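# Carry the carton tray from desk to counter

## Task

Move the tray holding three drink cartons off the desk and onto the counter so that its entire bottom rests on the counter, with all three cartons still upright on the tray; then release it and pull the robot away. The robot must not topple or finish leaning, and the result only counts if it stays put without the robot supporting it.

## Robot and tools

ROBOT. A Rainbow Robotics RB-Y1: a wheeled base (two drive wheels plus two rear casters; 0.66 m long, 0.58 m wide, front edge 0.10 m ahead of the wheel axle), a folding torso (leg with ankle, knee, hip), a head, and two 7-joint arms with parallel grippers. The base drives straight and turns in place but cannot move sideways. Each arm carries at most about 3 kg; a loaded torso or arm may halt from weight alone, and a heavy load held far forward can tip the robot with no automatic stop. Loose objects may occasionally get nudged by outside forces.

FRAMES. The base frame sits on the floor between the drive wheels: x ahead, y to the left, z up. Reported chest, left_hand and right_hand positions use this frame. A hand point lies between its finger pads; fingers extend along the hand's -z axis and close along its x axis. Printed hand positions get less reliable at long reach. The odometry frame is the base frame as it was at scene start; base_odometry counts wheel rotation only, so wheel slip looks like motion. Heading runs -3.142 to 3.142, positive to the left.

TOOLS.
execute_actions: {"actions": [one action] or [], "cameras": list of head_camera, left_wrist_camera, right_wrist_camera or "all"}. Omitting cameras, null or ["all"] returns every image; [] returns none. An empty action list just reports state and images. One action may hold:
- "base": exactly one relative command from where the base currently is: {"translate_m": d} metres, forward positive, -3 to 3; or {"rotate_rad": d} radians, counter-clockwise (left) positive, -3.2 to 3.2.
- "joints": a single dictionary for the whole robot, keyed by joint name, each value an absolute target (radians, grippers in metres), not an offset. Ranges: torso_squat_rad 0 to 1.2 (bigger = lower chest); torso_shift_rad -0.3 to 0.6 (hips forward positive); torso_pitch_rad -0.2 to 1.4 (forward bow positive); torso_yaw_rad -1.5 to 1.5 (left positive). Per arm (left_/right_ prefix): shoulder_pitch -2.356 to 2.356 (negative raises arm forward); shoulder_roll left 0 to 3.141, right -3.141 to 0 (away from body); shoulder_yaw -2.094 to 2.094; elbow -2.617 to 0.01 (negative bends); forearm_roll -3.141 to 3.141; wrist_pitch -1.57 to 1.919 (negative tips hand forward); hand_roll -2.705 to 2.705; gripper_m 0 to 0.1 (gap between pads). Both arms share sign conventions for yaw and rolls (positive = left/counter-clockwise). head_pan_rad -0.523 to 0.523 (left positive, relative to chest); head_tilt_rad -0.35 to 1.57 (down positive). Torso joints also obey combined limits: squat+shift <= 1.52; squat-shift+pitch <= 1.57; shift+0.5*pitch-0.4*squat <= 0.7; shift+0.3*pitch-0.5*squat <= 0.39; breaking one leaves commanded torso joints short and off_target.
- "speeds": optional caps for this action: translate_m 0.05 to 0.4 m/s, rotate_rad 0.1 to 1.509 rad/s (defaults are the maxima).
- "min_time_s": 0.1 to 8, minimum duration of each arm/head motion.
All parts start together. Joints not named keep pursuing earlier targets. Unknown keys or out-of-range numbers cause refusal with no motion.
wait: {"seconds": 0 to 10}; nothing new is commanded, returns state and images.
zoom_image: {"camera": name, "region": [x0, y0, x1, y1]} in pixels of that camera's latest full image, origin top-left, at most 504x504. Head image is 896x504, wrist images 644x364.
finished_scene: {"scene": current scene number}; irreversible, reports success and gives the next task.

RESULTS. The pictures line names images in order. base_status and joint_status per motion: done (base: wheels rotated as asked, even if slipping); off_target (resting away from target, may still push); limit_stop_at_<name> (built-in limit); contact_stop (torso or arm hit something hard, or load too heavy); time_out; stopped_with_arm (torso halted because an arm contact-stopped); limit_stop_at_own_body (guard halted motion before hitting the robot itself; move the arm or torso apart). After a stop the joint holds where it is. A contact_stop, time_out or stopped_with_arm in one member halts its whole group: the four torso joints, or the seven joints of one arm. "joint command not followed" with a cause line means an arm's targets were withheld (self or arm-to-arm proximity); the gripper still acts, and withheld targets may be retried later. on_its_own shows uncommanded parts; "held at" is a held target, not the position. A gripper squeezing an object reads off_target; command at least 0.005 m less than the object's width. Motor temperatures list each arm's joints in joint_positions order; MOTOR HOT appears from 65 °C, and at 80 °C an OVER-TEMPERATURE FAULT brakes that arm and halts the robot (limit_stop_at_motor_heat); resend targets afterwards. A torque fault (joint load limits: shoulders 66.5, elbow 34.2, wrist joints 23.7 N m, held weight included) freezes everything for 10 s.

CAUTIONS. After a stop, first relieve pressure in its own action: arms, then torso. Exception: if both hands hold one object and the torso contact-stops instantly with nothing in the way, resend every arm joint (not grippers) at its current reading, then repeat the torso command. The base does not halt on furniture and may keep shoving; a bent leg can protrude past the front edge and push the robot backward unreported. Never let the arms hit or squeeze each other, grippers included; the arm-to-arm check ignores hands. Avoid drops, slams, hard pushes and tipping. Heat builds while holding loads, even during thinking, and the robot keeps its last command meanwhile. Camera calibration is approximate; a result lists cameras whose poses changed.

Each tool is called after "Emit:" by a JSON object that holds its "method" and its "body".

## Session

Emit:
{"method": "execute_actions", "body": {"actions": []}}

Scene clock: 0.00 s.
Motor temperatures (°C, as the motors report them): left_arm=[38 37 37 36 39 41 40] | right_arm=[39 32 37 34 38 43 40]
base_odometry: x=+0.000 y=+0.000 heading=+0.000 (m, m, rad; odometry frame)
base_status: not commanded
joint_positions: torso_squat_rad=+0.350 torso_shift_rad=+0.000 torso_pitch_rad=+0.000 torso_yaw_rad=+0.000 left_shoulder_pitch_rad=-0.011 left_shoulder_roll_rad=+0.022 left_shoulder_yaw_rad=-0.004 left_elbow_rad=-0.118 left_forearm_roll_rad=-0.053 left_wrist_pitch_rad=-0.015 left_hand_roll_rad=-0.050 left_gripper_m=+0.099 right_shoulder_pitch_rad=+0.012 right_shoulder_roll_rad=-0.033 right_shoulder_yaw_rad=-0.014 right_elbow_rad=-0.213 right_forearm_roll_rad=-0.003 right_wrist_pitch_rad=-0.021 right_hand_roll_rad=-0.003 right_gripper_m=+0.099 head_pan_rad=+0.000 head_tilt_rad=+0.400
joint_status: not commanded
chest: x=-0.2280 y=-0.0007 z=+1.2474 quat_wxyz=(+1.000, +0.001, +0.000, +0.000) (m; base frame)
left_hand: x=-0.1596 y=+0.2364 z=+0.5661 quat_wxyz=(+0.996, +0.015, -0.071, -0.056) (m; base frame)
right_hand: x=-0.1289 y=-0.2470 z=+0.5694 quat_wxyz=(+0.994, -0.017, -0.111, -0.009) (m; base frame)
pictures: head_camera, left_wrist_camera, right_wrist_camera
Images, in order (width x height): head_camera 896x504, left_wrist_camera 644x364, right_wrist_camera 644x364.

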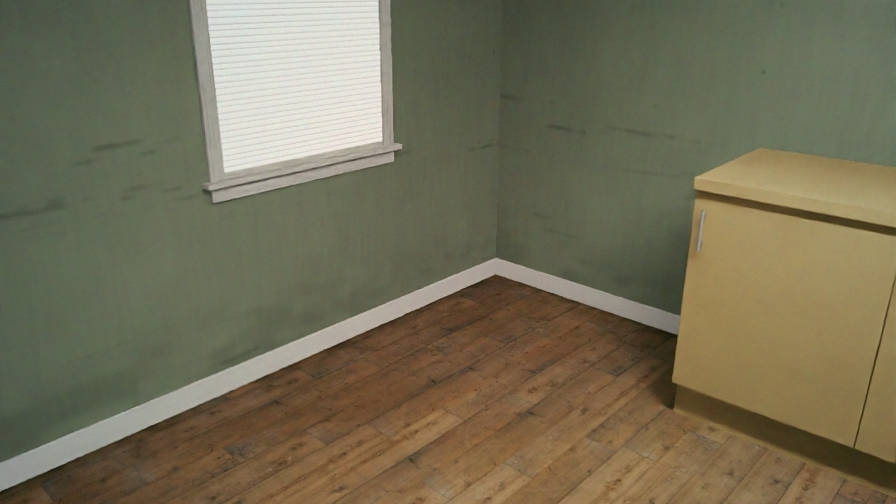

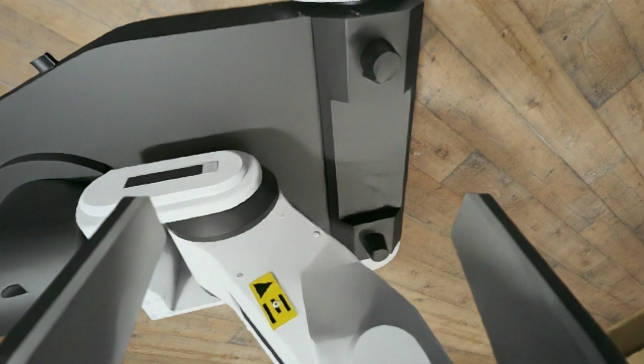

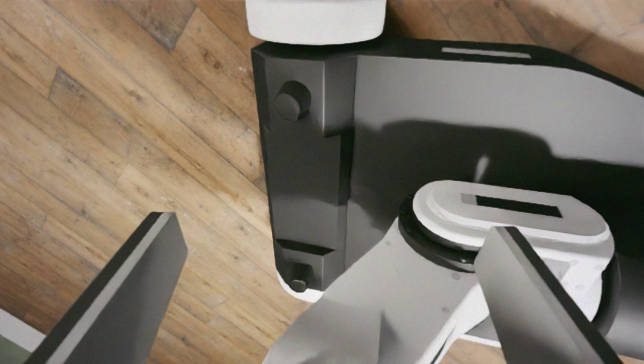

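Counter probably to the right. Look around.

Emit:
{"method": "execute_actions", "body": {"actions": [{"base":{"rotate_rad":-0.9}}], "cameras": ["head_camera"]}}

Emit:
{"method": "execute_actions", "body": {"actions": [{"base":{"rotate_rad":-1.0}}], "cameras": ["head_camera"]}}

Emit:
{"method": "execute_actions", "body": {"actions": [{"base":{"rotate_rad":-1.0}}], "cameras": ["head_camera"]}}

Scene clock: 4.13 s.
Motor temperatures (°C, as the motors report them): left_arm=[38 37 37 36 39 41 40] | right_arm=[39 32 37 34 38 43 40]
base_odometry: x=+0.000 y=+0.000 heading=-0.899 (m, m, rad; odometry frame)
base_status: done
joint_positions: torso_squat_rad=+0.350 torso_shift_rad=+0.000 torso_pitch_rad=+0.000 torso_yaw_rad=+0.000 left_shoulder_pitch_rad=-0.011 left_shoulder_roll_rad=+0.022 left_shoulder_yaw_rad=-0.004 left_elbow_rad=-0.118 left_forearm_roll_rad=-0.053 left_wrist_pitch_rad=-0.015 left_hand_roll_rad=-0.050 left_gripper_m=+0.099 right_shoulder_pitch_rad=+0.012 right_shoulder_roll_rad=-0.033 right_shoulder_yaw_rad=-0.014 right_elbow_rad=-0.213 right_forearm_roll_rad=-0.003 right_wrist_pitch_rad=-0.021 right_hand_roll_rad=-0.003 right_gripper_m=+0.099 head_pan_rad=+0.000 head_tilt_rad=+0.400
joint_status: not commanded
chest: x=-0.2280 y=-0.0007 z=+1.2474 quat_wxyz=(+1.000, +0.001, +0.000, +0.000) (m; base frame)
left_hand: x=-0.1596 y=+0.2364 z=+0.5661 quat_wxyz=(+0.996, +0.015, -0.071, -0.056) (m; base frame)
right_hand: x=-0.1289 y=-0.2470 z=+0.5694 quat_wxyz=(+0.994, -0.017, -0.111, -0.009) (m; base frame)
pictures: head_camera
camera_calibration (this result's frames):
head_camera: T_world_to_cam=[[-0.0151252, -0.999854, -0.00793769, 0.0125579], [-0.364039, 0.0129004, -0.931294, 1.32762], [0.931261, -0.0111964, -0.364181, 0.661501], [0, 0, 0, 1]] pos_world=[-0.132536, 0.00283574, 1.47741]
Images, in order (width x height): head_camera 896x504.

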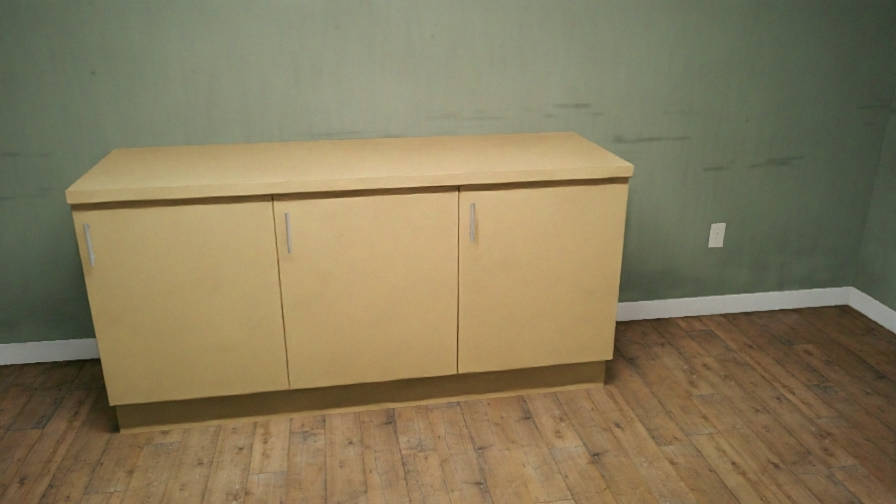

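Scene clock: 7.43 s.
Motor temperatures (°C, as the motors report them): left_arm=[38 37 37 36 39 41 40] | right_arm=[39 32 37 34 38 43 40]
base_odometry: x=+0.000 y=+0.001 heading=-1.898 (m, m, rad; odometry frame)
base_status: done
joint_positions: torso_squat_rad=+0.350 torso_shift_rad=+0.000 torso_pitch_rad=+0.000 torso_yaw_rad=+0.000 left_shoulder_pitch_rad=-0.011 left_shoulder_roll_rad=+0.022 left_shoulder_yaw_rad=-0.004 left_elbow_rad=-0.118 left_forearm_roll_rad=-0.053 left_wrist_pitch_rad=-0.015 left_hand_roll_rad=-0.050 left_gripper_m=+0.099 right_shoulder_pitch_rad=+0.012 right_shoulder_roll_rad=-0.033 right_shoulder_yaw_rad=-0.014 right_elbow_rad=-0.213 right_forearm_roll_rad=-0.003 right_wrist_pitch_rad=-0.021 right_hand_roll_rad=-0.003 right_gripper_m=+0.099 head_pan_rad=+0.000 head_tilt_rad=+0.400
joint_status: not commanded
chest: x=-0.2280 y=-0.0007 z=+1.2474 quat_wxyz=(+1.000, +0.001, +0.000, +0.000) (m; base frame)
left_hand: x=-0.1596 y=+0.2364 z=+0.5661 quat_wxyz=(+0.996, +0.015, -0.071, -0.056) (m; base frame)
right_hand: x=-0.1289 y=-0.2470 z=+0.5693 quat_wxyz=(+0.994, -0.017, -0.111, -0.009) (m; base frame)
pictures: head_camera
camera_calibration (this result's frames):
head_camera: T_world_to_cam=[[-0.015125, -0.999854, -0.00796463, 0.0125744], [-0.364043, 0.0129254, -0.931292, 1.32762], [0.931259, -0.0111863, -0.364185, 0.661502], [0, 0, 0, 1]] pos_world=[-0.132531, 0.00281234, 1.47741]
Images, in order (width x height): head_camera 896x504.

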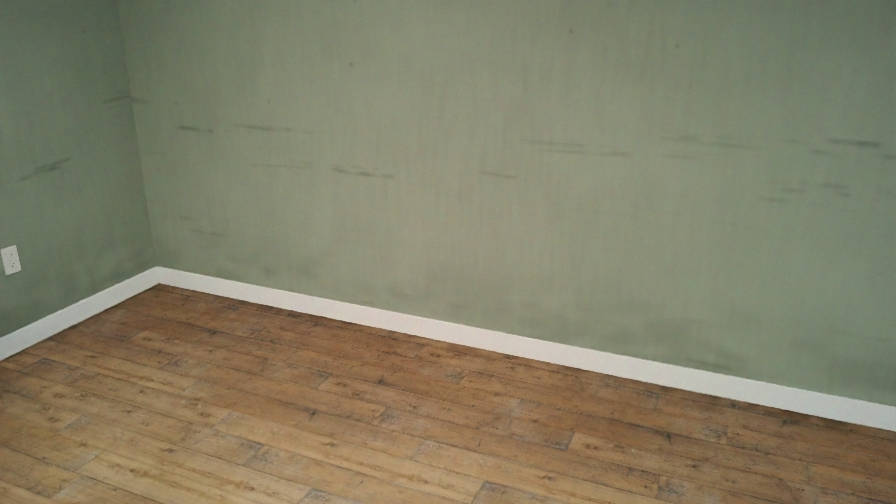

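Scene clock: 10.73 s.
Motor temperatures (°C, as the motors report them): left_arm=[38 37 37 36 39 41 40] | right_arm=[39 32 37 34 38 43 40]
base_odometry: x=+0.000 y=+0.001 heading=-2.898 (m, m, rad; odometry frame)
base_status: done
joint_positions: torso_squat_rad=+0.350 torso_shift_rad=+0.000 torso_pitch_rad=+0.000 torso_yaw_rad=+0.000 left_shoulder_pitch_rad=-0.011 left_shoulder_roll_rad=+0.022 left_shoulder_yaw_rad=-0.004 left_elbow_rad=-0.118 left_forearm_roll_rad=-0.053 left_wrist_pitch_rad=-0.015 left_hand_roll_rad=-0.050 left_gripper_m=+0.099 right_shoulder_pitch_rad=+0.012 right_shoulder_roll_rad=-0.033 right_shoulder_yaw_rad=-0.014 right_elbow_rad=-0.213 right_forearm_roll_rad=-0.003 right_wrist_pitch_rad=-0.021 right_hand_roll_rad=-0.003 right_gripper_m=+0.099 head_pan_rad=+0.000 head_tilt_rad=+0.400
joint_status: not commanded
chest: x=-0.2280 y=-0.0007 z=+1.2474 quat_wxyz=(+1.000, +0.001, +0.000, +0.000) (m; base frame)
left_hand: x=-0.1596 y=+0.2364 z=+0.5661 quat_wxyz=(+0.996, +0.015, -0.071, -0.056) (m; base frame)
right_hand: x=-0.1289 y=-0.2470 z=+0.5693 quat_wxyz=(+0.994, -0.017, -0.111, -0.009) (m; base frame)
pictures: head_camera
camera_calibration (this result's frames):
head_camera: T_world_to_cam=[[-0.0151249, -0.999854, -0.00796666, 0.0125779], [-0.364043, 0.0129273, -0.931293, 1.32762], [0.931259, -0.0111855, -0.364185, 0.661502], [0, 0, 0, 1]] pos_world=[-0.132531, 0.00281285, 1.47741]
Images, in order (width x height): head_camera 896x504.

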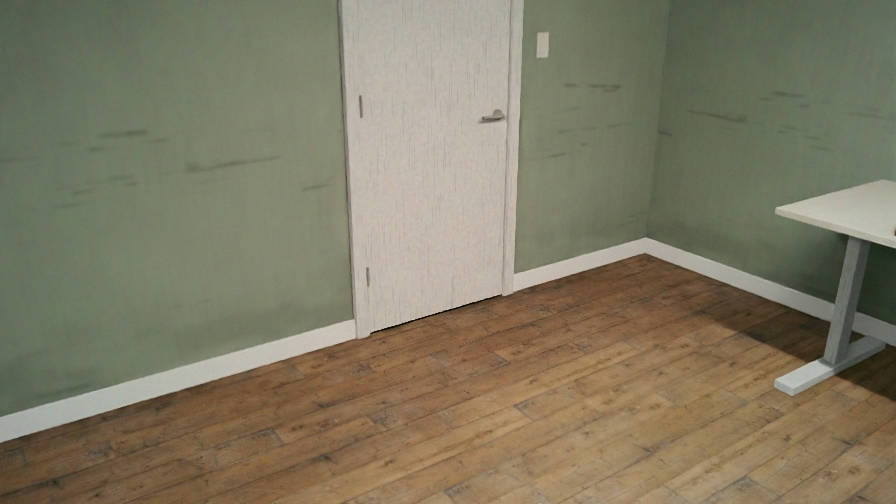

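Emit:
{"method": "execute_actions", "body": {"actions": [{"base":{"rotate_rad":-0.85}}], "cameras": ["head_camera"]}}

Scene clock: 14.33 s.
Motor temperatures (°C, as the motors report them): left_arm=[38 37 37 36 39 41 40] | right_arm=[39 32 37 34 38 43 40]
base_odometry: x=+0.000 y=+0.001 heading=+2.536 (m, m, rad; odometry frame)
base_status: done
joint_positions: torso_squat_rad=+0.350 torso_shift_rad=+0.000 torso_pitch_rad=+0.000 torso_yaw_rad=+0.000 left_shoulder_pitch_rad=-0.011 left_shoulder_roll_rad=+0.022 left_shoulder_yaw_rad=-0.004 left_elbow_rad=-0.118 left_forearm_roll_rad=-0.053 left_wrist_pitch_rad=-0.015 left_hand_roll_rad=-0.050 left_gripper_m=+0.099 right_shoulder_pitch_rad=+0.012 right_shoulder_roll_rad=-0.033 right_shoulder_yaw_rad=-0.014 right_elbow_rad=-0.213 right_forearm_roll_rad=-0.003 right_wrist_pitch_rad=-0.021 right_hand_roll_rad=-0.003 right_gripper_m=+0.099 head_pan_rad=+0.000 head_tilt_rad=+0.400
joint_status: not commanded
chest: x=-0.2280 y=-0.0007 z=+1.2474 quat_wxyz=(+1.000, +0.001, +0.000, +0.000) (m; base frame)
left_hand: x=-0.1596 y=+0.2364 z=+0.5661 quat_wxyz=(+0.996, +0.015, -0.071, -0.056) (m; base frame)
right_hand: x=-0.1289 y=-0.2470 z=+0.5693 quat_wxyz=(+0.994, -0.017, -0.111, -0.009) (m; base frame)
pictures: head_camera
camera_calibration (this result's frames):
head_camera: T_world_to_cam=[[-0.0151248, -0.999854, -0.00796644, 0.0125823], [-0.364043, 0.0129271, -0.931293, 1.32762], [0.931259, -0.0111855, -0.364185, 0.661502], [0, 0, 0, 1]] pos_world=[-0.132531, 0.00281749, 1.47741]
Images, in order (width x height): head_camera 896x504.

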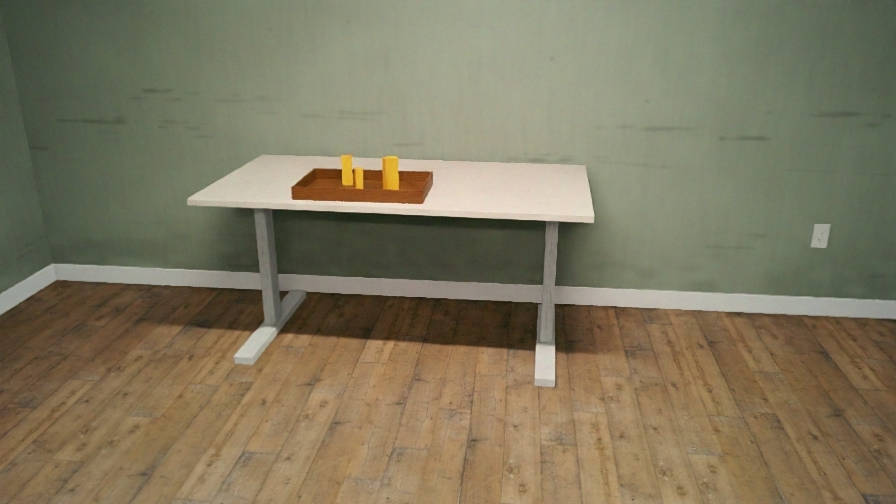

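Emit:
{"method": "execute_actions", "body": {"actions": [{"base":{"rotate_rad":0.313}}], "cameras": []}}

Emit:
{"method": "execute_actions", "body": {"actions": [{"base":{"translate_m":1.52}}], "cameras": []}}

Emit:
{"method": "execute_actions", "body": {"actions": [{"base":{"rotate_rad":-0.5},"joints":{"head_tilt_rad":0.6,"torso_squat_rad":0.1}}], "cameras": ["head_camera"]}}

Scene clock: 19.53 s.
Motor temperatures (°C, as the motors report them): left_arm=[38 37 37 36 39 41 40] | right_arm=[39 32 37 34 38 43 40]
base_odometry: x=+0.000 y=+0.001 heading=+2.847 (m, m, rad; odometry frame)
base_status: done
joint_positions: torso_squat_rad=+0.350 torso_shift_rad=+0.000 torso_pitch_rad=+0.000 torso_yaw_rad=+0.000 left_shoulder_pitch_rad=-0.011 left_shoulder_roll_rad=+0.022 left_shoulder_yaw_rad=-0.004 left_elbow_rad=-0.118 left_forearm_roll_rad=-0.053 left_wrist_pitch_rad=-0.015 left_hand_roll_rad=-0.050 left_gripper_m=+0.099 right_shoulder_pitch_rad=+0.012 right_shoulder_roll_rad=-0.033 right_shoulder_yaw_rad=-0.014 right_elbow_rad=-0.213 right_forearm_roll_rad=-0.003 right_wrist_pitch_rad=-0.021 right_hand_roll_rad=-0.003 right_gripper_m=+0.099 head_pan_rad=+0.000 head_tilt_rad=+0.400
joint_status: not commanded
chest: x=-0.2280 y=-0.0007 z=+1.2474 quat_wxyz=(+1.000, +0.001, +0.000, +0.000) (m; base frame)
left_hand: x=-0.1596 y=+0.2364 z=+0.5661 quat_wxyz=(+0.996, +0.015, -0.071, -0.056) (m; base frame)
right_hand: x=-0.1289 y=-0.2470 z=+0.5693 quat_wxyz=(+0.994, -0.017, -0.111, -0.009) (m; base frame)
pictures: none
No camera images: the call's "cameras" was empty. Leave "cameras" out to get every camera's image.

Scene clock: 25.23 s.
Motor temperatures (°C, as the motors report them): left_arm=[38 37 37 36 39 41 40] | right_arm=[39 32 37 34 38 43 40]
base_odometry: x=-1.454 y=+0.444 heading=+2.845 (m, m, rad; odometry frame)
base_status: done
joint_positions: torso_squat_rad=+0.350 torso_shift_rad=+0.000 torso_pitch_rad=+0.000 torso_yaw_rad=+0.000 left_shoulder_pitch_rad=-0.011 left_shoulder_roll_rad=+0.022 left_shoulder_yaw_rad=-0.004 left_elbow_rad=-0.118 left_forearm_roll_rad=-0.053 left_wrist_pitch_rad=-0.015 left_hand_roll_rad=-0.050 left_gripper_m=+0.099 right_shoulder_pitch_rad=+0.012 right_shoulder_roll_rad=-0.033 right_shoulder_yaw_rad=-0.014 right_elbow_rad=-0.213 right_forearm_roll_rad=-0.003 right_wrist_pitch_rad=-0.021 right_hand_roll_rad=-0.003 right_gripper_m=+0.099 head_pan_rad=+0.000 head_tilt_rad=+0.400
joint_status: not commanded
chest: x=-0.2280 y=-0.0008 z=+1.2474 quat_wxyz=(+1.000, +0.001, +0.000, +0.000) (m; base frame)
left_hand: x=-0.1595 y=+0.2364 z=+0.5661 quat_wxyz=(+0.996, +0.015, -0.071, -0.056) (m; base frame)
right_hand: x=-0.1289 y=-0.2470 z=+0.5693 quat_wxyz=(+0.994, -0.017, -0.111, -0.009) (m; base frame)
pictures: none
No camera images: the call's "cameras" was empty. Leave "cameras" out to get every camera's image.

Scene clock: 27.73 s.
Motor temperatures (°C, as the motors report them): left_arm=[38 37 37 36 39 41 40] | right_arm=[39 32 37 34 38 43 40]
base_odometry: x=-1.454 y=+0.444 heading=+2.345 (m, m, rad; odometry frame)
base_status: done
joint_positions: torso_squat_rad=+0.100 torso_shift_rad=+0.000 torso_pitch_rad=+0.000 torso_yaw_rad=+0.000 left_shoulder_pitch_rad=-0.011 left_shoulder_roll_rad=+0.022 left_shoulder_yaw_rad=-0.004 left_elbow_rad=-0.118 left_forearm_roll_rad=-0.053 left_wrist_pitch_rad=-0.015 left_hand_roll_rad=-0.050 left_gripper_m=+0.099 right_shoulder_pitch_rad=+0.012 right_shoulder_roll_rad=-0.033 right_shoulder_yaw_rad=-0.014 right_elbow_rad=-0.213 right_forearm_roll_rad=-0.003 right_wrist_pitch_rad=-0.021 right_hand_roll_rad=-0.003 right_gripper_m=+0.099 head_pan_rad=+0.000 head_tilt_rad=+0.600
joint_status: all done
chest: x=-0.2280 y=-0.0008 z=+1.2864 quat_wxyz=(+1.000, +0.001, +0.000, +0.000) (m; base frame)
left_hand: x=-0.1596 y=+0.2364 z=+0.6051 quat_wxyz=(+0.996, +0.015, -0.071, -0.056) (m; base frame)
right_hand: x=-0.1289 y=-0.2470 z=+0.6084 quat_wxyz=(+0.994, -0.017, -0.111, -0.009) (m; base frame)
pictures: head_camera
camera_calibration (this result's frames):
head_camera: T_world_to_cam=[[-0.0161899, -0.999858, -0.00474934, 0.0078485], [-0.542128, 0.0127692, -0.840199, 1.19191], [0.84014, -0.0110279, -0.542257, 0.921597], [0, 0, 0, 1]] pos_world=[-0.127976, 0.002791, 1.50122]
Images, in order (width x height): head_camera 896x504.

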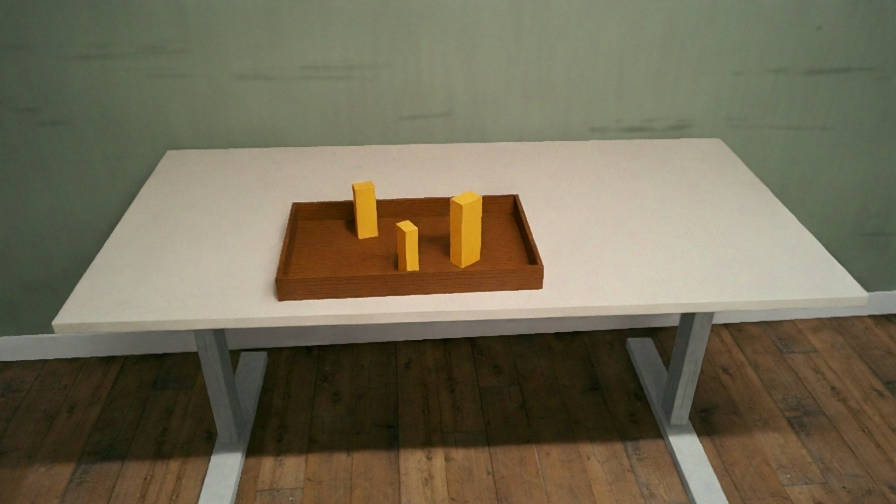

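Emit:
{"method": "execute_actions", "body": {"actions": [{"joints":{"torso_squat_rad":0.2,"torso_shift_rad":0.2,"torso_pitch_rad":0.3,"head_tilt_rad":0.6,"left_shoulder_pitch_rad":-0.9,"left_shoulder_roll_rad":0.08,"left_elbow_rad":-0.9,"left_wrist_pitch_rad":0.8,"left_hand_roll_rad":1.57,"left_forearm_roll_rad":0,"right_shoulder_pitch_rad":-0.9,"right_shoulder_roll_rad":-0.08,"right_elbow_rad":-0.9,"right_wrist_pitch_rad":0.8,"right_hand_roll_rad":1.57}}]}}

Scene clock: 35.90 s.
Motor temperatures (°C, as the motors report them): left_arm=[38 37 37 36 39 41 40] | right_arm=[39 32 37 34 38 43 40]
base_odometry: x=-1.454 y=+0.444 heading=+2.345 (m, m, rad; odometry frame)
base_status: not commanded
joint_positions: torso_squat_rad=+0.200 torso_shift_rad=+0.200 torso_pitch_rad=+0.300 torso_yaw_rad=+0.000 left_shoulder_pitch_rad=-0.900 left_shoulder_roll_rad=+0.080 left_shoulder_yaw_rad=-0.004 left_elbow_rad=-0.900 left_forearm_roll_rad=+0.000 left_wrist_pitch_rad=+0.800 left_hand_roll_rad=+1.570 left_gripper_m=+0.099 right_shoulder_pitch_rad=-0.900 right_shoulder_roll_rad=-0.080 right_shoulder_yaw_rad=-0.014 right_elbow_rad=-0.900 right_forearm_roll_rad=-0.003 right_wrist_pitch_rad=+0.800 right_hand_roll_rad=+1.570 right_gripper_m=+0.099 head_pan_rad=+0.000 head_tilt_rad=+0.600
joint_status: all done
chest: x=-0.0002 y=-0.0007 z=+1.2485 quat_wxyz=(+0.989, +0.001, +0.149, +0.000) (m; base frame)
left_hand: x=+0.5782 y=+0.1247 z=+0.8634 quat_wxyz=(+0.760, -0.221, -0.235, +0.564) (m; base frame)
right_hand: x=+0.5789 y=-0.1289 z=+0.8632 quat_wxyz=(+0.572, -0.232, -0.224, +0.754) (m; base frame)
pictures: head_camera, left_wrist_camera, right_wrist_camera
camera_calibration (this result's frames):
head_camera: T_world_to_cam=[[-0.0166968, -0.999861, 0.000212253, 0.00518363], [-0.766003, 0.0126551, -0.642713, 1.03692], [0.64262, -0.0108938, -0.766107, 0.989051], [0, 0, 0, 1]] pos_world=[0.158788, 0.00283505, 1.42416]
left_wrist_camera: T_world_to_cam=[[0.215534, 0.969162, 0.119458, -0.351876], [0.212608, -0.165973, 0.962939, -0.903893], [0.95307, -0.182148, -0.241824, -0.236105], [0, 0, 0, 1]] pos_world=[0.493041, 0.147997, 0.855332]
right_wrist_camera: T_world_to_cam=[[0.274381, -0.958553, 0.0767601, -0.34637], [-0.96162, -0.273645, 0.020152, 0.539511], [0.00168825, -0.0793434, -0.996846, 0.929198], [0, 0, 0, 1]] pos_world=[0.612273, -0.110654, 0.941983]
Images, in order (width x height): head_camera 896x504, left_wrist_camera 644x364, right_wrist_camera 644x364.

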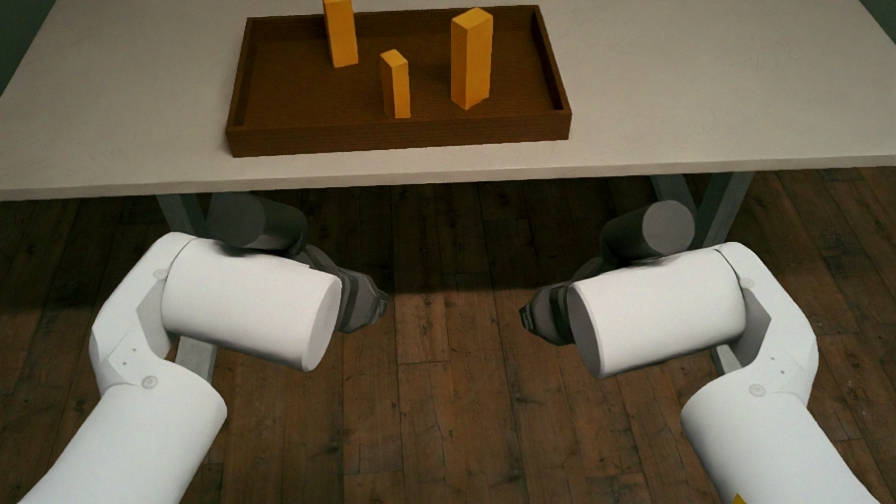

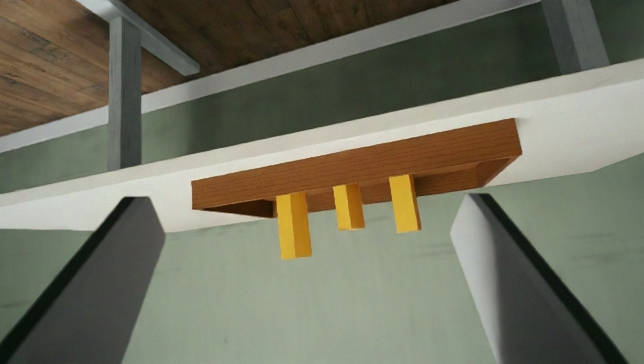

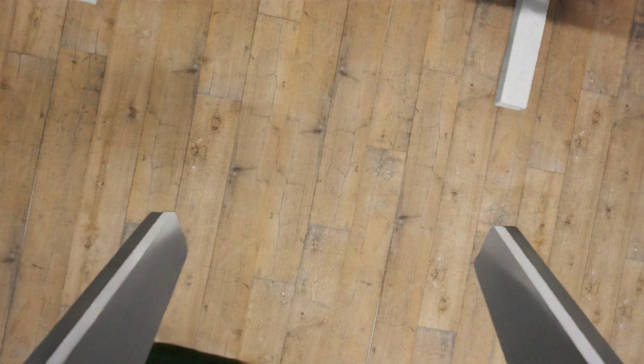

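Emit:
{"method": "execute_actions", "body": {"actions": [{"base":{"rotate_rad":0.055},"joints":{"left_shoulder_roll_rad":0.35,"right_shoulder_roll_rad":-0.35,"left_hand_roll_rad":1.6,"right_hand_roll_rad":1.54,"left_shoulder_yaw_rad":0,"right_shoulder_yaw_rad":0,"right_forearm_roll_rad":0}}], "cameras": ["head_camera"]}}

Scene clock: 40.70 s.
Motor temperatures (°C, as the motors report them): left_arm=[38 37 37 36 39 41 40] | right_arm=[39 32 37 34 38 43 40]
base_odometry: x=-1.454 y=+0.444 heading=+2.400 (m, m, rad; odometry frame)
base_status: done
joint_positions: torso_squat_rad=+0.200 torso_shift_rad=+0.200 torso_pitch_rad=+0.300 torso_yaw_rad=+0.000 left_shoulder_pitch_rad=-0.900 left_shoulder_roll_rad=+0.350 left_shoulder_yaw_rad=+0.000 left_elbow_rad=-0.900 left_forearm_roll_rad=+0.000 left_wrist_pitch_rad=+0.800 left_hand_roll_rad=+1.600 left_gripper_m=+0.099 right_shoulder_pitch_rad=-0.900 right_shoulder_roll_rad=-0.350 right_shoulder_yaw_rad=+0.000 right_elbow_rad=-0.900 right_forearm_roll_rad=+0.000 right_wrist_pitch_rad=+0.800 right_hand_roll_rad=+1.540 right_gripper_m=+0.099 head_pan_rad=+0.000 head_tilt_rad=+0.600
joint_status: all done
chest: x=-0.0002 y=-0.0007 z=+1.2485 quat_wxyz=(+0.989, +0.001, +0.149, +0.000) (m; base frame)
left_hand: x=+0.6112 y=+0.3038 z=+0.9041 quat_wxyz=(+0.720, -0.145, -0.335, +0.590) (m; base frame)
right_hand: x=+0.6110 y=-0.3044 z=+0.9031 quat_wxyz=(+0.591, -0.334, -0.146, +0.719) (m; base frame)
pictures: head_camera
camera_calibration (this result's frames):
head_camera: T_world_to_cam=[[-0.0166839, -0.999861, 0.000207939, 0.00518881], [-0.765996, 0.0126479, -0.642721, 1.03693], [0.642629, -0.0108824, -0.7661, 0.989048], [0, 0, 0, 1]] pos_world=[0.158778, 0.0028363, 1.42416]
Images, in order (width x height): head_camera 896x504.

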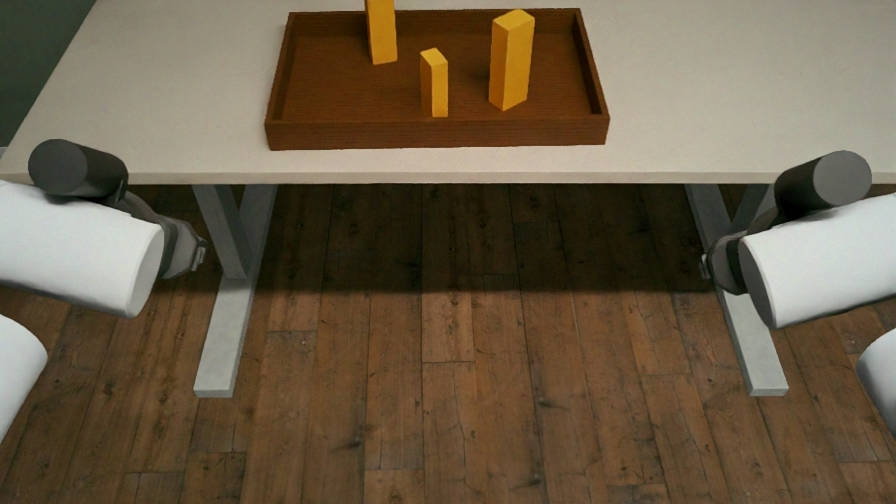

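Emit:
{"method": "execute_actions", "body": {"actions": [{"joints":{"left_shoulder_roll_rad":0.15,"right_shoulder_roll_rad":-0.15,"left_shoulder_yaw_rad":0.25,"right_shoulder_yaw_rad":-0.25}}], "cameras": []}}

Scene clock: 42.37 s.
Motor temperatures (°C, as the motors report them): left_arm=[38 37 37 36 39 41 40] | right_arm=[39 32 37 34 38 43 40]
base_odometry: x=-1.454 y=+0.444 heading=+2.400 (m, m, rad; odometry frame)
base_status: not commanded
joint_positions: torso_squat_rad=+0.200 torso_shift_rad=+0.200 torso_pitch_rad=+0.300 torso_yaw_rad=+0.000 left_shoulder_pitch_rad=-0.900 left_shoulder_roll_rad=+0.150 left_shoulder_yaw_rad=+0.250 left_elbow_rad=-0.900 left_forearm_roll_rad=+0.000 left_wrist_pitch_rad=+0.800 left_hand_roll_rad=+1.600 left_gripper_m=+0.099 right_shoulder_pitch_rad=-0.900 right_shoulder_roll_rad=-0.150 right_shoulder_yaw_rad=-0.250 right_elbow_rad=-0.900 right_forearm_roll_rad=+0.000 right_wrist_pitch_rad=+0.800 right_hand_roll_rad=+1.540 right_gripper_m=+0.099 head_pan_rad=+0.000 head_tilt_rad=+0.600
joint_status: all done
chest: x=-0.0002 y=-0.0007 z=+1.2485 quat_wxyz=(+0.989, +0.001, +0.149, +0.000) (m; base frame)
left_hand: x=+0.5960 y=+0.2303 z=+0.8758 quat_wxyz=(+0.663, -0.228, -0.241, +0.671) (m; base frame)
right_hand: x=+0.5958 y=-0.2308 z=+0.8750 quat_wxyz=(+0.672, -0.240, -0.229, +0.662) (m; base frame)
pictures: none
No camera images: the call's "cameras" was empty. Leave "cameras" out to get every camera's image.

Emit:
{"method": "execute_actions", "body": {"actions": [{"base":{"translate_m":0.54},"joints":{"left_shoulder_roll_rad":0.2,"right_shoulder_roll_rad":-0.2,"head_tilt_rad":0.75}}]}}

Scene clock: 46.20 s.
Motor temperatures (°C, as the motors report them): left_arm=[38 37 37 36 39 41 40] | right_arm=[39 32 37 34 38 43 40]
base_odometry: x=-1.852 y=+0.809 heading=+2.399 (m, m, rad; odometry frame)
base_status: done
joint_positions: torso_squat_rad=+0.200 torso_shift_rad=+0.200 torso_pitch_rad=+0.300 torso_yaw_rad=+0.000 left_shoulder_pitch_rad=-0.900 left_shoulder_roll_rad=+0.200 left_shoulder_yaw_rad=+0.250 left_elbow_rad=-0.900 left_forearm_roll_rad=+0.000 left_wrist_pitch_rad=+0.800 left_hand_roll_rad=+1.600 left_gripper_m=+0.099 right_shoulder_pitch_rad=-0.900 right_shoulder_roll_rad=-0.200 right_shoulder_yaw_rad=-0.250 right_elbow_rad=-0.900 right_forearm_roll_rad=+0.000 right_wrist_pitch_rad=+0.800 right_hand_roll_rad=+1.540 right_gripper_m=+0.099 head_pan_rad=+0.000 head_tilt_rad=+0.750
joint_status: all done
chest: x=-0.0002 y=-0.0007 z=+1.2485 quat_wxyz=(+0.989, +0.001, +0.149, +0.000) (m; base frame)
left_hand: x=+0.6012 y=+0.2632 z=+0.8846 quat_wxyz=(+0.657, -0.216, -0.262, +0.673) (m; base frame)
right_hand: x=+0.6010 y=-0.2638 z=+0.8837 quat_wxyz=(+0.674, -0.261, -0.217, +0.656) (m; base frame)
pictures: head_camera, left_wrist_camera, right_wrist_camera
camera_calibration (this result's frames):
head_camera: T_world_to_cam=[[-0.0162789, -0.999864, 0.00273725, 0.00153075], [-0.853411, 0.0124679, -0.521089, 0.86957], [0.520984, -0.0108188, -0.853498, 1.12406], [0, 0, 0, 1]] pos_world=[0.156507, 0.00284976, 1.4125]
left_wrist_camera: T_world_to_cam=[[-0.0832113, 0.994531, 0.0631156, -0.270811], [0.209849, -0.0444277, 0.976724, -0.948728], [0.974186, 0.0945192, -0.205005, -0.345755], [0, 0, 0, 1]] pos_world=[0.513385, 0.259861, 0.872856]
right_wrist_camera: T_world_to_cam=[[-0.00735309, -0.999366, 0.0348348, -0.287725], [-0.999772, 0.00664794, -0.0203154, 0.656027], [0.0200709, -0.0349762, -0.999187, 0.941568], [0, 0, 0, 1]] pos_world=[0.634864, -0.258971, 0.964152]
Images, in order (width x height): head_camera 896x504, left_wrist_camera 644x364, right_wrist_camera 644x364.

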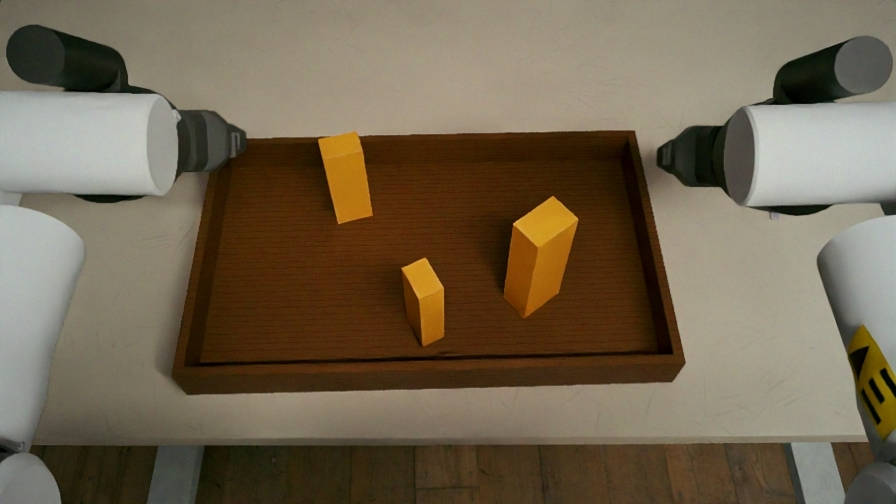

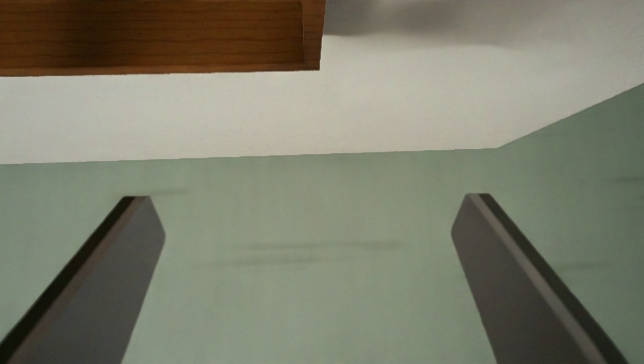

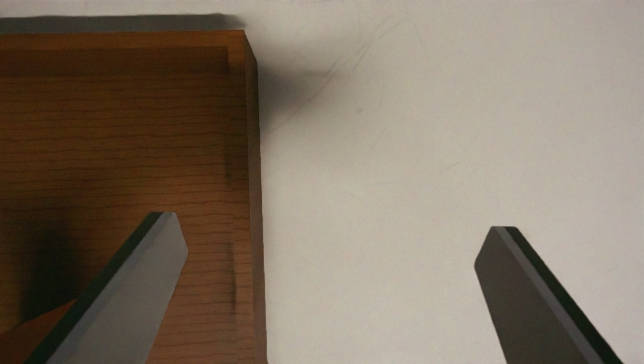

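Emit:
{"method": "execute_actions", "body": {"actions": [{"joints":{"torso_squat_rad":0.55,"right_shoulder_roll_rad":-0.155}}]}}

Scene clock: 49.47 s.
Motor temperatures (°C, as the motors report them): left_arm=[38 37 37 36 39 41 40] | right_arm=[39 32 37 34 38 43 40]
base_odometry: x=-1.852 y=+0.809 heading=+2.399 (m, m, rad; odometry frame)
base_status: not commanded
joint_positions: torso_squat_rad=+0.550 torso_shift_rad=+0.200 torso_pitch_rad=+0.300 torso_yaw_rad=+0.000 left_shoulder_pitch_rad=-0.900 left_shoulder_roll_rad=+0.200 left_shoulder_yaw_rad=+0.250 left_elbow_rad=-0.900 left_forearm_roll_rad=+0.000 left_wrist_pitch_rad=+0.800 left_hand_roll_rad=+1.600 left_gripper_m=+0.099 right_shoulder_pitch_rad=-0.900 right_shoulder_roll_rad=-0.155 right_shoulder_yaw_rad=-0.250 right_elbow_rad=-0.900 right_forearm_roll_rad=+0.000 right_wrist_pitch_rad=+0.800 right_hand_roll_rad=+1.540 right_gripper_m=+0.099 head_pan_rad=+0.000 head_tilt_rad=+0.750
joint_status: all done
chest: x=-0.0181 y=-0.0007 z=+1.1610 quat_wxyz=(+0.989, +0.001, +0.149, +0.000) (m; base frame)
left_hand: x=+0.5834 y=+0.2633 z=+0.7972 quat_wxyz=(+0.657, -0.216, -0.262, +0.673) (m; base frame)
right_hand: x=+0.5785 y=-0.2340 z=+0.7884 quat_wxyz=(+0.672, -0.242, -0.228, +0.662) (m; base frame)
pictures: head_camera, left_wrist_camera, right_wrist_camera
camera_calibration (this result's frames):
head_camera: T_world_to_cam=[[-0.0162517, -0.999864, 0.00272295, 0.00153594], [-0.853332, 0.0124505, -0.521219, 0.808929], [0.521114, -0.0107943, -0.853419, 1.05861], [0, 0, 0, 1]] pos_world=[0.138652, 0.00289109, 1.32506]
left_wrist_camera: T_world_to_cam=[[-0.0832881, 0.994522, 0.0631607, -0.266869], [0.20968, -0.0444725, 0.976758, -0.859591], [0.974216, 0.0945958, -0.204828, -0.346539], [0, 0, 0, 1]] pos_world=[0.495616, 0.25996, 0.785487]
right_wrist_camera: T_world_to_cam=[[0.016244, -0.999866, -0.00176943, -0.239727], [-0.999831, -0.0162282, -0.0086172, 0.616899], [0.00858734, 0.00190911, -0.999961, 0.863703], [0, 0, 0, 1]] pos_world=[0.613272, -0.231333, 0.868562]
Images, in order (width x height): head_camera 896x504, left_wrist_camera 644x364, right_wrist_camera 644x364.

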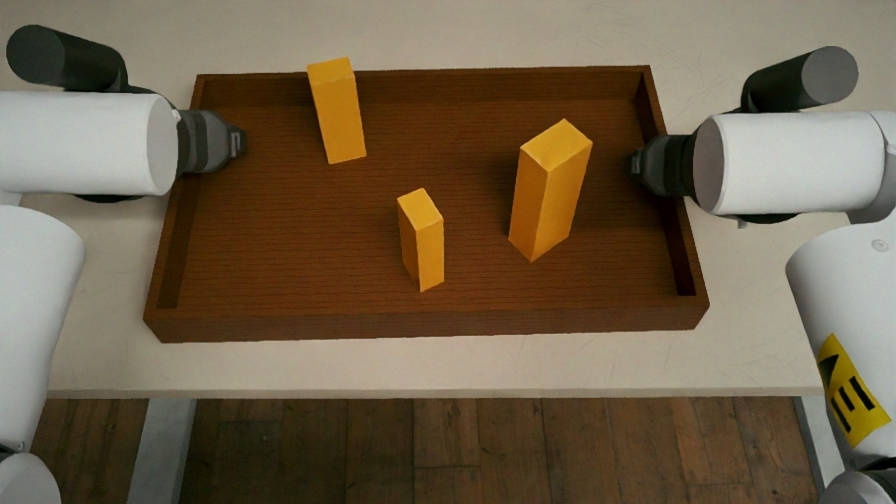

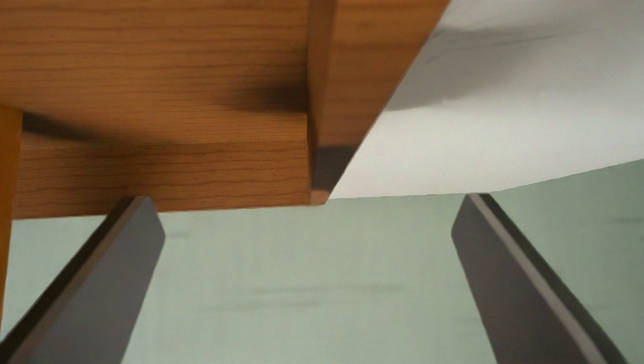

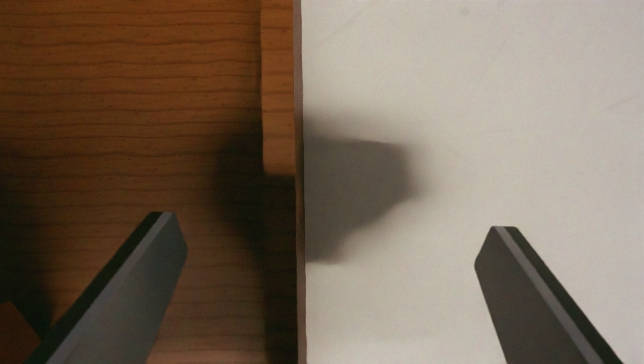

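Emit:
{"method": "execute_actions", "body": {"actions": [{"joints":{"torso_squat_rad":0.75,"right_shoulder_roll_rad":-0.135}}]}}

Scene clock: 51.77 s.
Motor temperatures (°C, as the motors report them): left_arm=[38 37 37 36 39 41 40] | right_arm=[39 32 37 34 38 43 40]
base_odometry: x=-1.852 y=+0.809 heading=+2.399 (m, m, rad; odometry frame)
base_status: not commanded
joint_positions: torso_squat_rad=+0.628 torso_shift_rad=+0.198 torso_pitch_rad=+0.295 torso_yaw_rad=+0.000 left_shoulder_pitch_rad=-0.900 left_shoulder_roll_rad=+0.200 left_shoulder_yaw_rad=+0.250 left_elbow_rad=-0.900 left_forearm_roll_rad=+0.000 left_wrist_pitch_rad=+0.800 left_hand_roll_rad=+1.600 left_gripper_m=+0.099 right_shoulder_pitch_rad=-0.904 right_shoulder_roll_rad=-0.136 right_shoulder_yaw_rad=-0.250 right_elbow_rad=-0.903 right_forearm_roll_rad=+0.000 right_wrist_pitch_rad=+0.799 right_hand_roll_rad=+1.540 right_gripper_m=+0.099 head_pan_rad=+0.000 head_tilt_rad=+0.750
joint_status: torso_squat_rad contact_stop (moved +0.079 of +0.200); the others done
on_its_own: torso_squat_rad is held at +0.628, not at your +0.750, since a contact_stop
chest: x=-0.0266 y=-0.0005 z=+1.1317 quat_wxyz=(+0.989, +0.000, +0.147, +0.000) (m; base frame)
left_hand: x=+0.5766 y=+0.2632 z=+0.7706 quat_wxyz=(+0.656, -0.218, -0.263, +0.673) (m; base frame)
right_hand: x=+0.5721 y=-0.2208 z=+0.7626 quat_wxyz=(+0.670, -0.238, -0.236, +0.663) (m; base frame)
pictures: head_camera, left_wrist_camera, right_wrist_camera
camera_calibration (this result's frames):
head_camera: T_world_to_cam=[[-0.0163889, -0.999861, 0.00304535, 0.00129503], [-0.85082, 0.012346, -0.525312, 0.79109], [0.525201, -0.0112003, -0.850904, 1.03534], [0, 0, 0, 1]] pos_world=[0.129336, 0.0031242, 1.29654]
left_wrist_camera: T_world_to_cam=[[-0.0834862, 0.994556, 0.0623566, -0.265009], [0.20522, -0.0440744, 0.977723, -0.83045], [0.975149, 0.0944232, -0.200423, -0.349214], [0, 0, 0, 1]] pos_world=[0.488836, 0.259939, 0.758485]
right_wrist_camera: T_world_to_cam=[[0.0273276, -0.999488, -0.0166636, -0.221307], [-0.999501, -0.027056, -0.0163122, 0.613813], [0.015853, 0.0171011, -0.999728, 0.836958], [0, 0, 0, 1]] pos_world=[0.606286, -0.218899, 0.843055]
Images, in order (width x height): head_camera 896x504, left_wrist_camera 644x364, right_wrist_camera 644x364.

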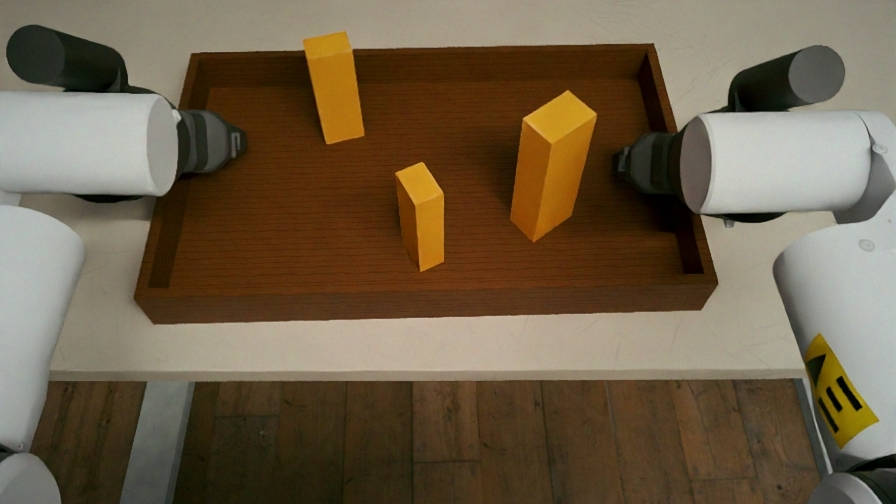

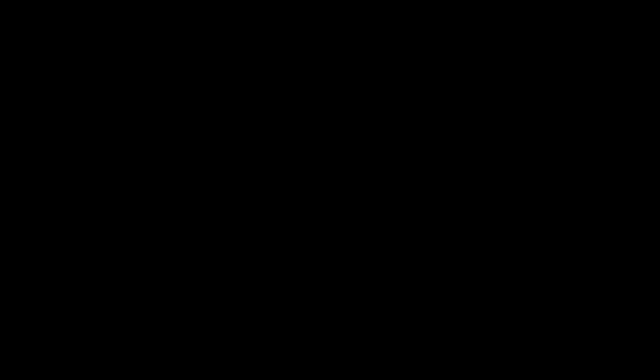

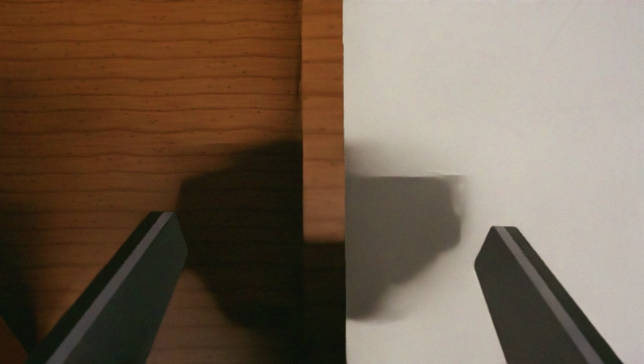

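Emit:
{"method": "execute_actions", "body": {"actions": [{"joints":{"torso_squat_rad":0.3}}], "cameras": []}}

Emit:
{"method": "execute_actions", "body": {"actions": [{"joints":{"left_hand_roll_rad":-1.54}}], "cameras": []}}

Emit:
{"method": "execute_actions", "body": {"actions": [{"joints":{"torso_squat_rad":0.68}}]}}

Scene clock: 54.53 s.
Motor temperatures (°C, as the motors report them): left_arm=[38 37 37 36 39 41 40] | right_arm=[39 32 37 34 38 43 40]
base_odometry: x=-1.852 y=+0.809 heading=+2.399 (m, m, rad; odometry frame)
base_status: not commanded
joint_positions: torso_squat_rad=+0.300 torso_shift_rad=+0.199 torso_pitch_rad=+0.297 torso_yaw_rad=+0.000 left_shoulder_pitch_rad=-0.900 left_shoulder_roll_rad=+0.200 left_shoulder_yaw_rad=+0.250 left_elbow_rad=-0.900 left_forearm_roll_rad=+0.000 left_wrist_pitch_rad=+0.800 left_hand_roll_rad=+1.600 left_gripper_m=+0.099 right_shoulder_pitch_rad=-0.900 right_shoulder_roll_rad=-0.135 right_shoulder_yaw_rad=-0.250 right_elbow_rad=-0.900 right_forearm_roll_rad=+0.000 right_wrist_pitch_rad=+0.800 right_hand_roll_rad=+1.540 right_gripper_m=+0.099 head_pan_rad=+0.000 head_tilt_rad=+0.750
joint_status: all done
chest: x=-0.0054 y=-0.0006 z=+1.2319 quat_wxyz=(+0.989, +0.000, +0.148, +0.000) (m; base frame)
left_hand: x=+0.5971 y=+0.2632 z=+0.8698 quat_wxyz=(+0.657, -0.217, -0.263, +0.673) (m; base frame)
right_hand: x=+0.5901 y=-0.2211 z=+0.8583 quat_wxyz=(+0.671, -0.235, -0.233, +0.663) (m; base frame)
pictures: none
No camera images: the call's "cameras" was empty. Leave "cameras" out to get every camera's image.

Scene clock: 57.20 s.
Motor temperatures (°C, as the motors report them): left_arm=[38 37 37 36 39 41 40] | right_arm=[39 32 37 34 38 43 40]
base_odometry: x=-1.852 y=+0.809 heading=+2.399 (m, m, rad; odometry frame)
base_status: not commanded
joint_positions: torso_squat_rad=+0.300 torso_shift_rad=+0.199 torso_pitch_rad=+0.297 torso_yaw_rad=+0.000 left_shoulder_pitch_rad=-0.900 left_shoulder_roll_rad=+0.200 left_shoulder_yaw_rad=+0.250 left_elbow_rad=-0.900 left_forearm_roll_rad=+0.000 left_wrist_pitch_rad=+0.800 left_hand_roll_rad=-1.540 left_gripper_m=+0.099 right_shoulder_pitch_rad=-0.900 right_shoulder_roll_rad=-0.135 right_shoulder_yaw_rad=-0.250 right_elbow_rad=-0.900 right_forearm_roll_rad=+0.000 right_wrist_pitch_rad=+0.800 right_hand_roll_rad=+1.540 right_gripper_m=+0.099 head_pan_rad=+0.000 head_tilt_rad=+0.750
joint_status: all done
chest: x=-0.0054 y=-0.0006 z=+1.2319 quat_wxyz=(+0.989, +0.000, +0.148, +0.000) (m; base frame)
left_hand: x=+0.5971 y=+0.2632 z=+0.8698 quat_wxyz=(+0.673, +0.263, -0.217, -0.656) (m; base frame)
right_hand: x=+0.5901 y=-0.2211 z=+0.8583 quat_wxyz=(+0.671, -0.235, -0.233, +0.663) (m; base frame)
pictures: none
No camera images: the call's "cameras" was empty. Leave "cameras" out to get every camera's image.

Scene clock: 59.43 s.
Motor temperatures (°C, as the motors report them): left_arm=[38 37 37 36 39 41 40] | right_arm=[39 32 37 34 38 43 40]
base_odometry: x=-1.852 y=+0.809 heading=+2.399 (m, m, rad; odometry frame)
base_status: not commanded
joint_positions: torso_squat_rad=+0.635 torso_shift_rad=+0.197 torso_pitch_rad=+0.292 torso_yaw_rad=+0.000 left_shoulder_pitch_rad=-0.900 left_shoulder_roll_rad=+0.200 left_shoulder_yaw_rad=+0.250 left_elbow_rad=-0.900 left_forearm_roll_rad=+0.000 left_wrist_pitch_rad=+0.800 left_hand_roll_rad=-1.540 left_gripper_m=+0.099 right_shoulder_pitch_rad=-0.904 right_shoulder_roll_rad=-0.137 right_shoulder_yaw_rad=-0.250 right_elbow_rad=-0.903 right_forearm_roll_rad=+0.000 right_wrist_pitch_rad=+0.799 right_hand_roll_rad=+1.540 right_gripper_m=+0.099 head_pan_rad=+0.000 head_tilt_rad=+0.750
joint_status: torso_squat_rad contact_stop (moved +0.335 of +0.380)
on_its_own: torso_squat_rad is held at +0.635, not at your +0.680, since a contact_stop
chest: x=-0.0288 y=-0.0005 z=+1.1296 quat_wxyz=(+0.989, +0.000, +0.145, +0.000) (m; base frame)
left_hand: x=+0.5756 y=+0.2631 z=+0.7704 quat_wxyz=(+0.673, +0.264, -0.219, -0.655) (m; base frame)
right_hand: x=+0.5713 y=-0.2211 z=+0.7627 quat_wxyz=(+0.669, -0.240, -0.238, +0.662) (m; base frame)
pictures: head_camera, left_wrist_camera, right_wrist_camera
camera_calibration (this result's frames):
head_camera: T_world_to_cam=[[-0.0166558, -0.999856, 0.00314097, 0.00119237], [-0.849074, 0.012485, -0.528126, 0.791338], [0.528011, -0.0114633, -0.84916, 1.03277], [0, 0, 0, 1]] pos_world=[0.12661, 0.0031513, 1.29491]
left_wrist_camera: T_world_to_cam=[[0.0426965, -0.999032, -0.0106079, 0.243115], [-0.998699, -0.042381, -0.0283699, 0.63761], [0.0278928, 0.0118053, -0.999541, 0.834321], [0, 0, 0, 1]] pos_world=[0.603129, 0.260052, 0.854606]
right_wrist_camera: T_world_to_cam=[[0.0270655, -0.999502, -0.0162391, -0.221734], [-0.99944, -0.0267368, -0.0201271, 0.615909], [0.0196829, 0.0167748, -0.999666, 0.83477], [0, 0, 0, 1]] pos_world=[0.605134, -0.21916, 0.843286]
Images, in order (width x height): head_camera 896x504, left_wrist_camera 644x364, right_wrist_camera 644x364.

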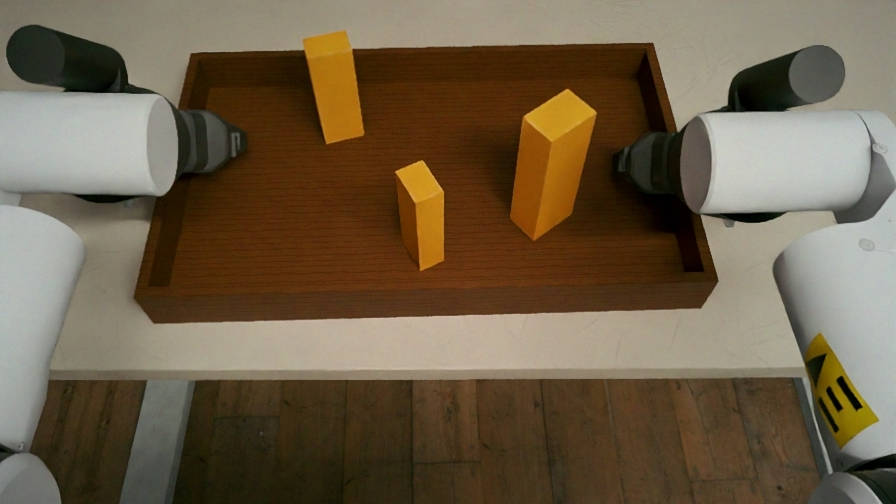

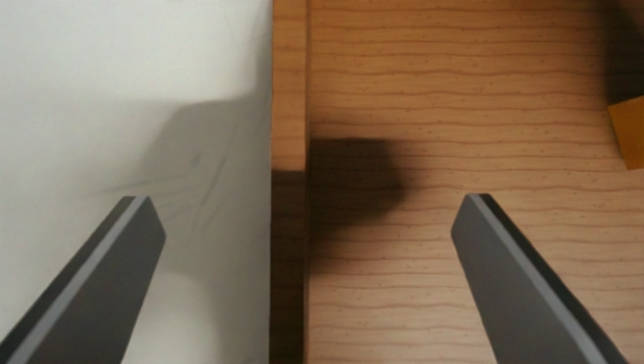

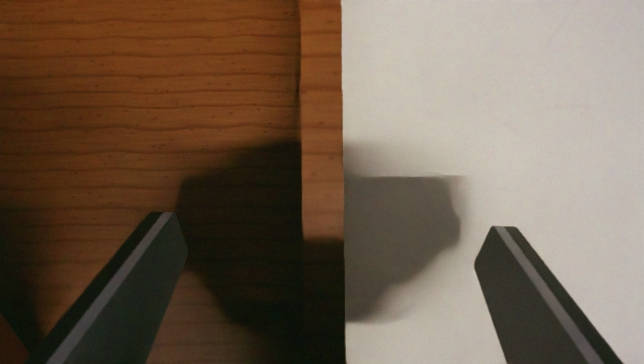

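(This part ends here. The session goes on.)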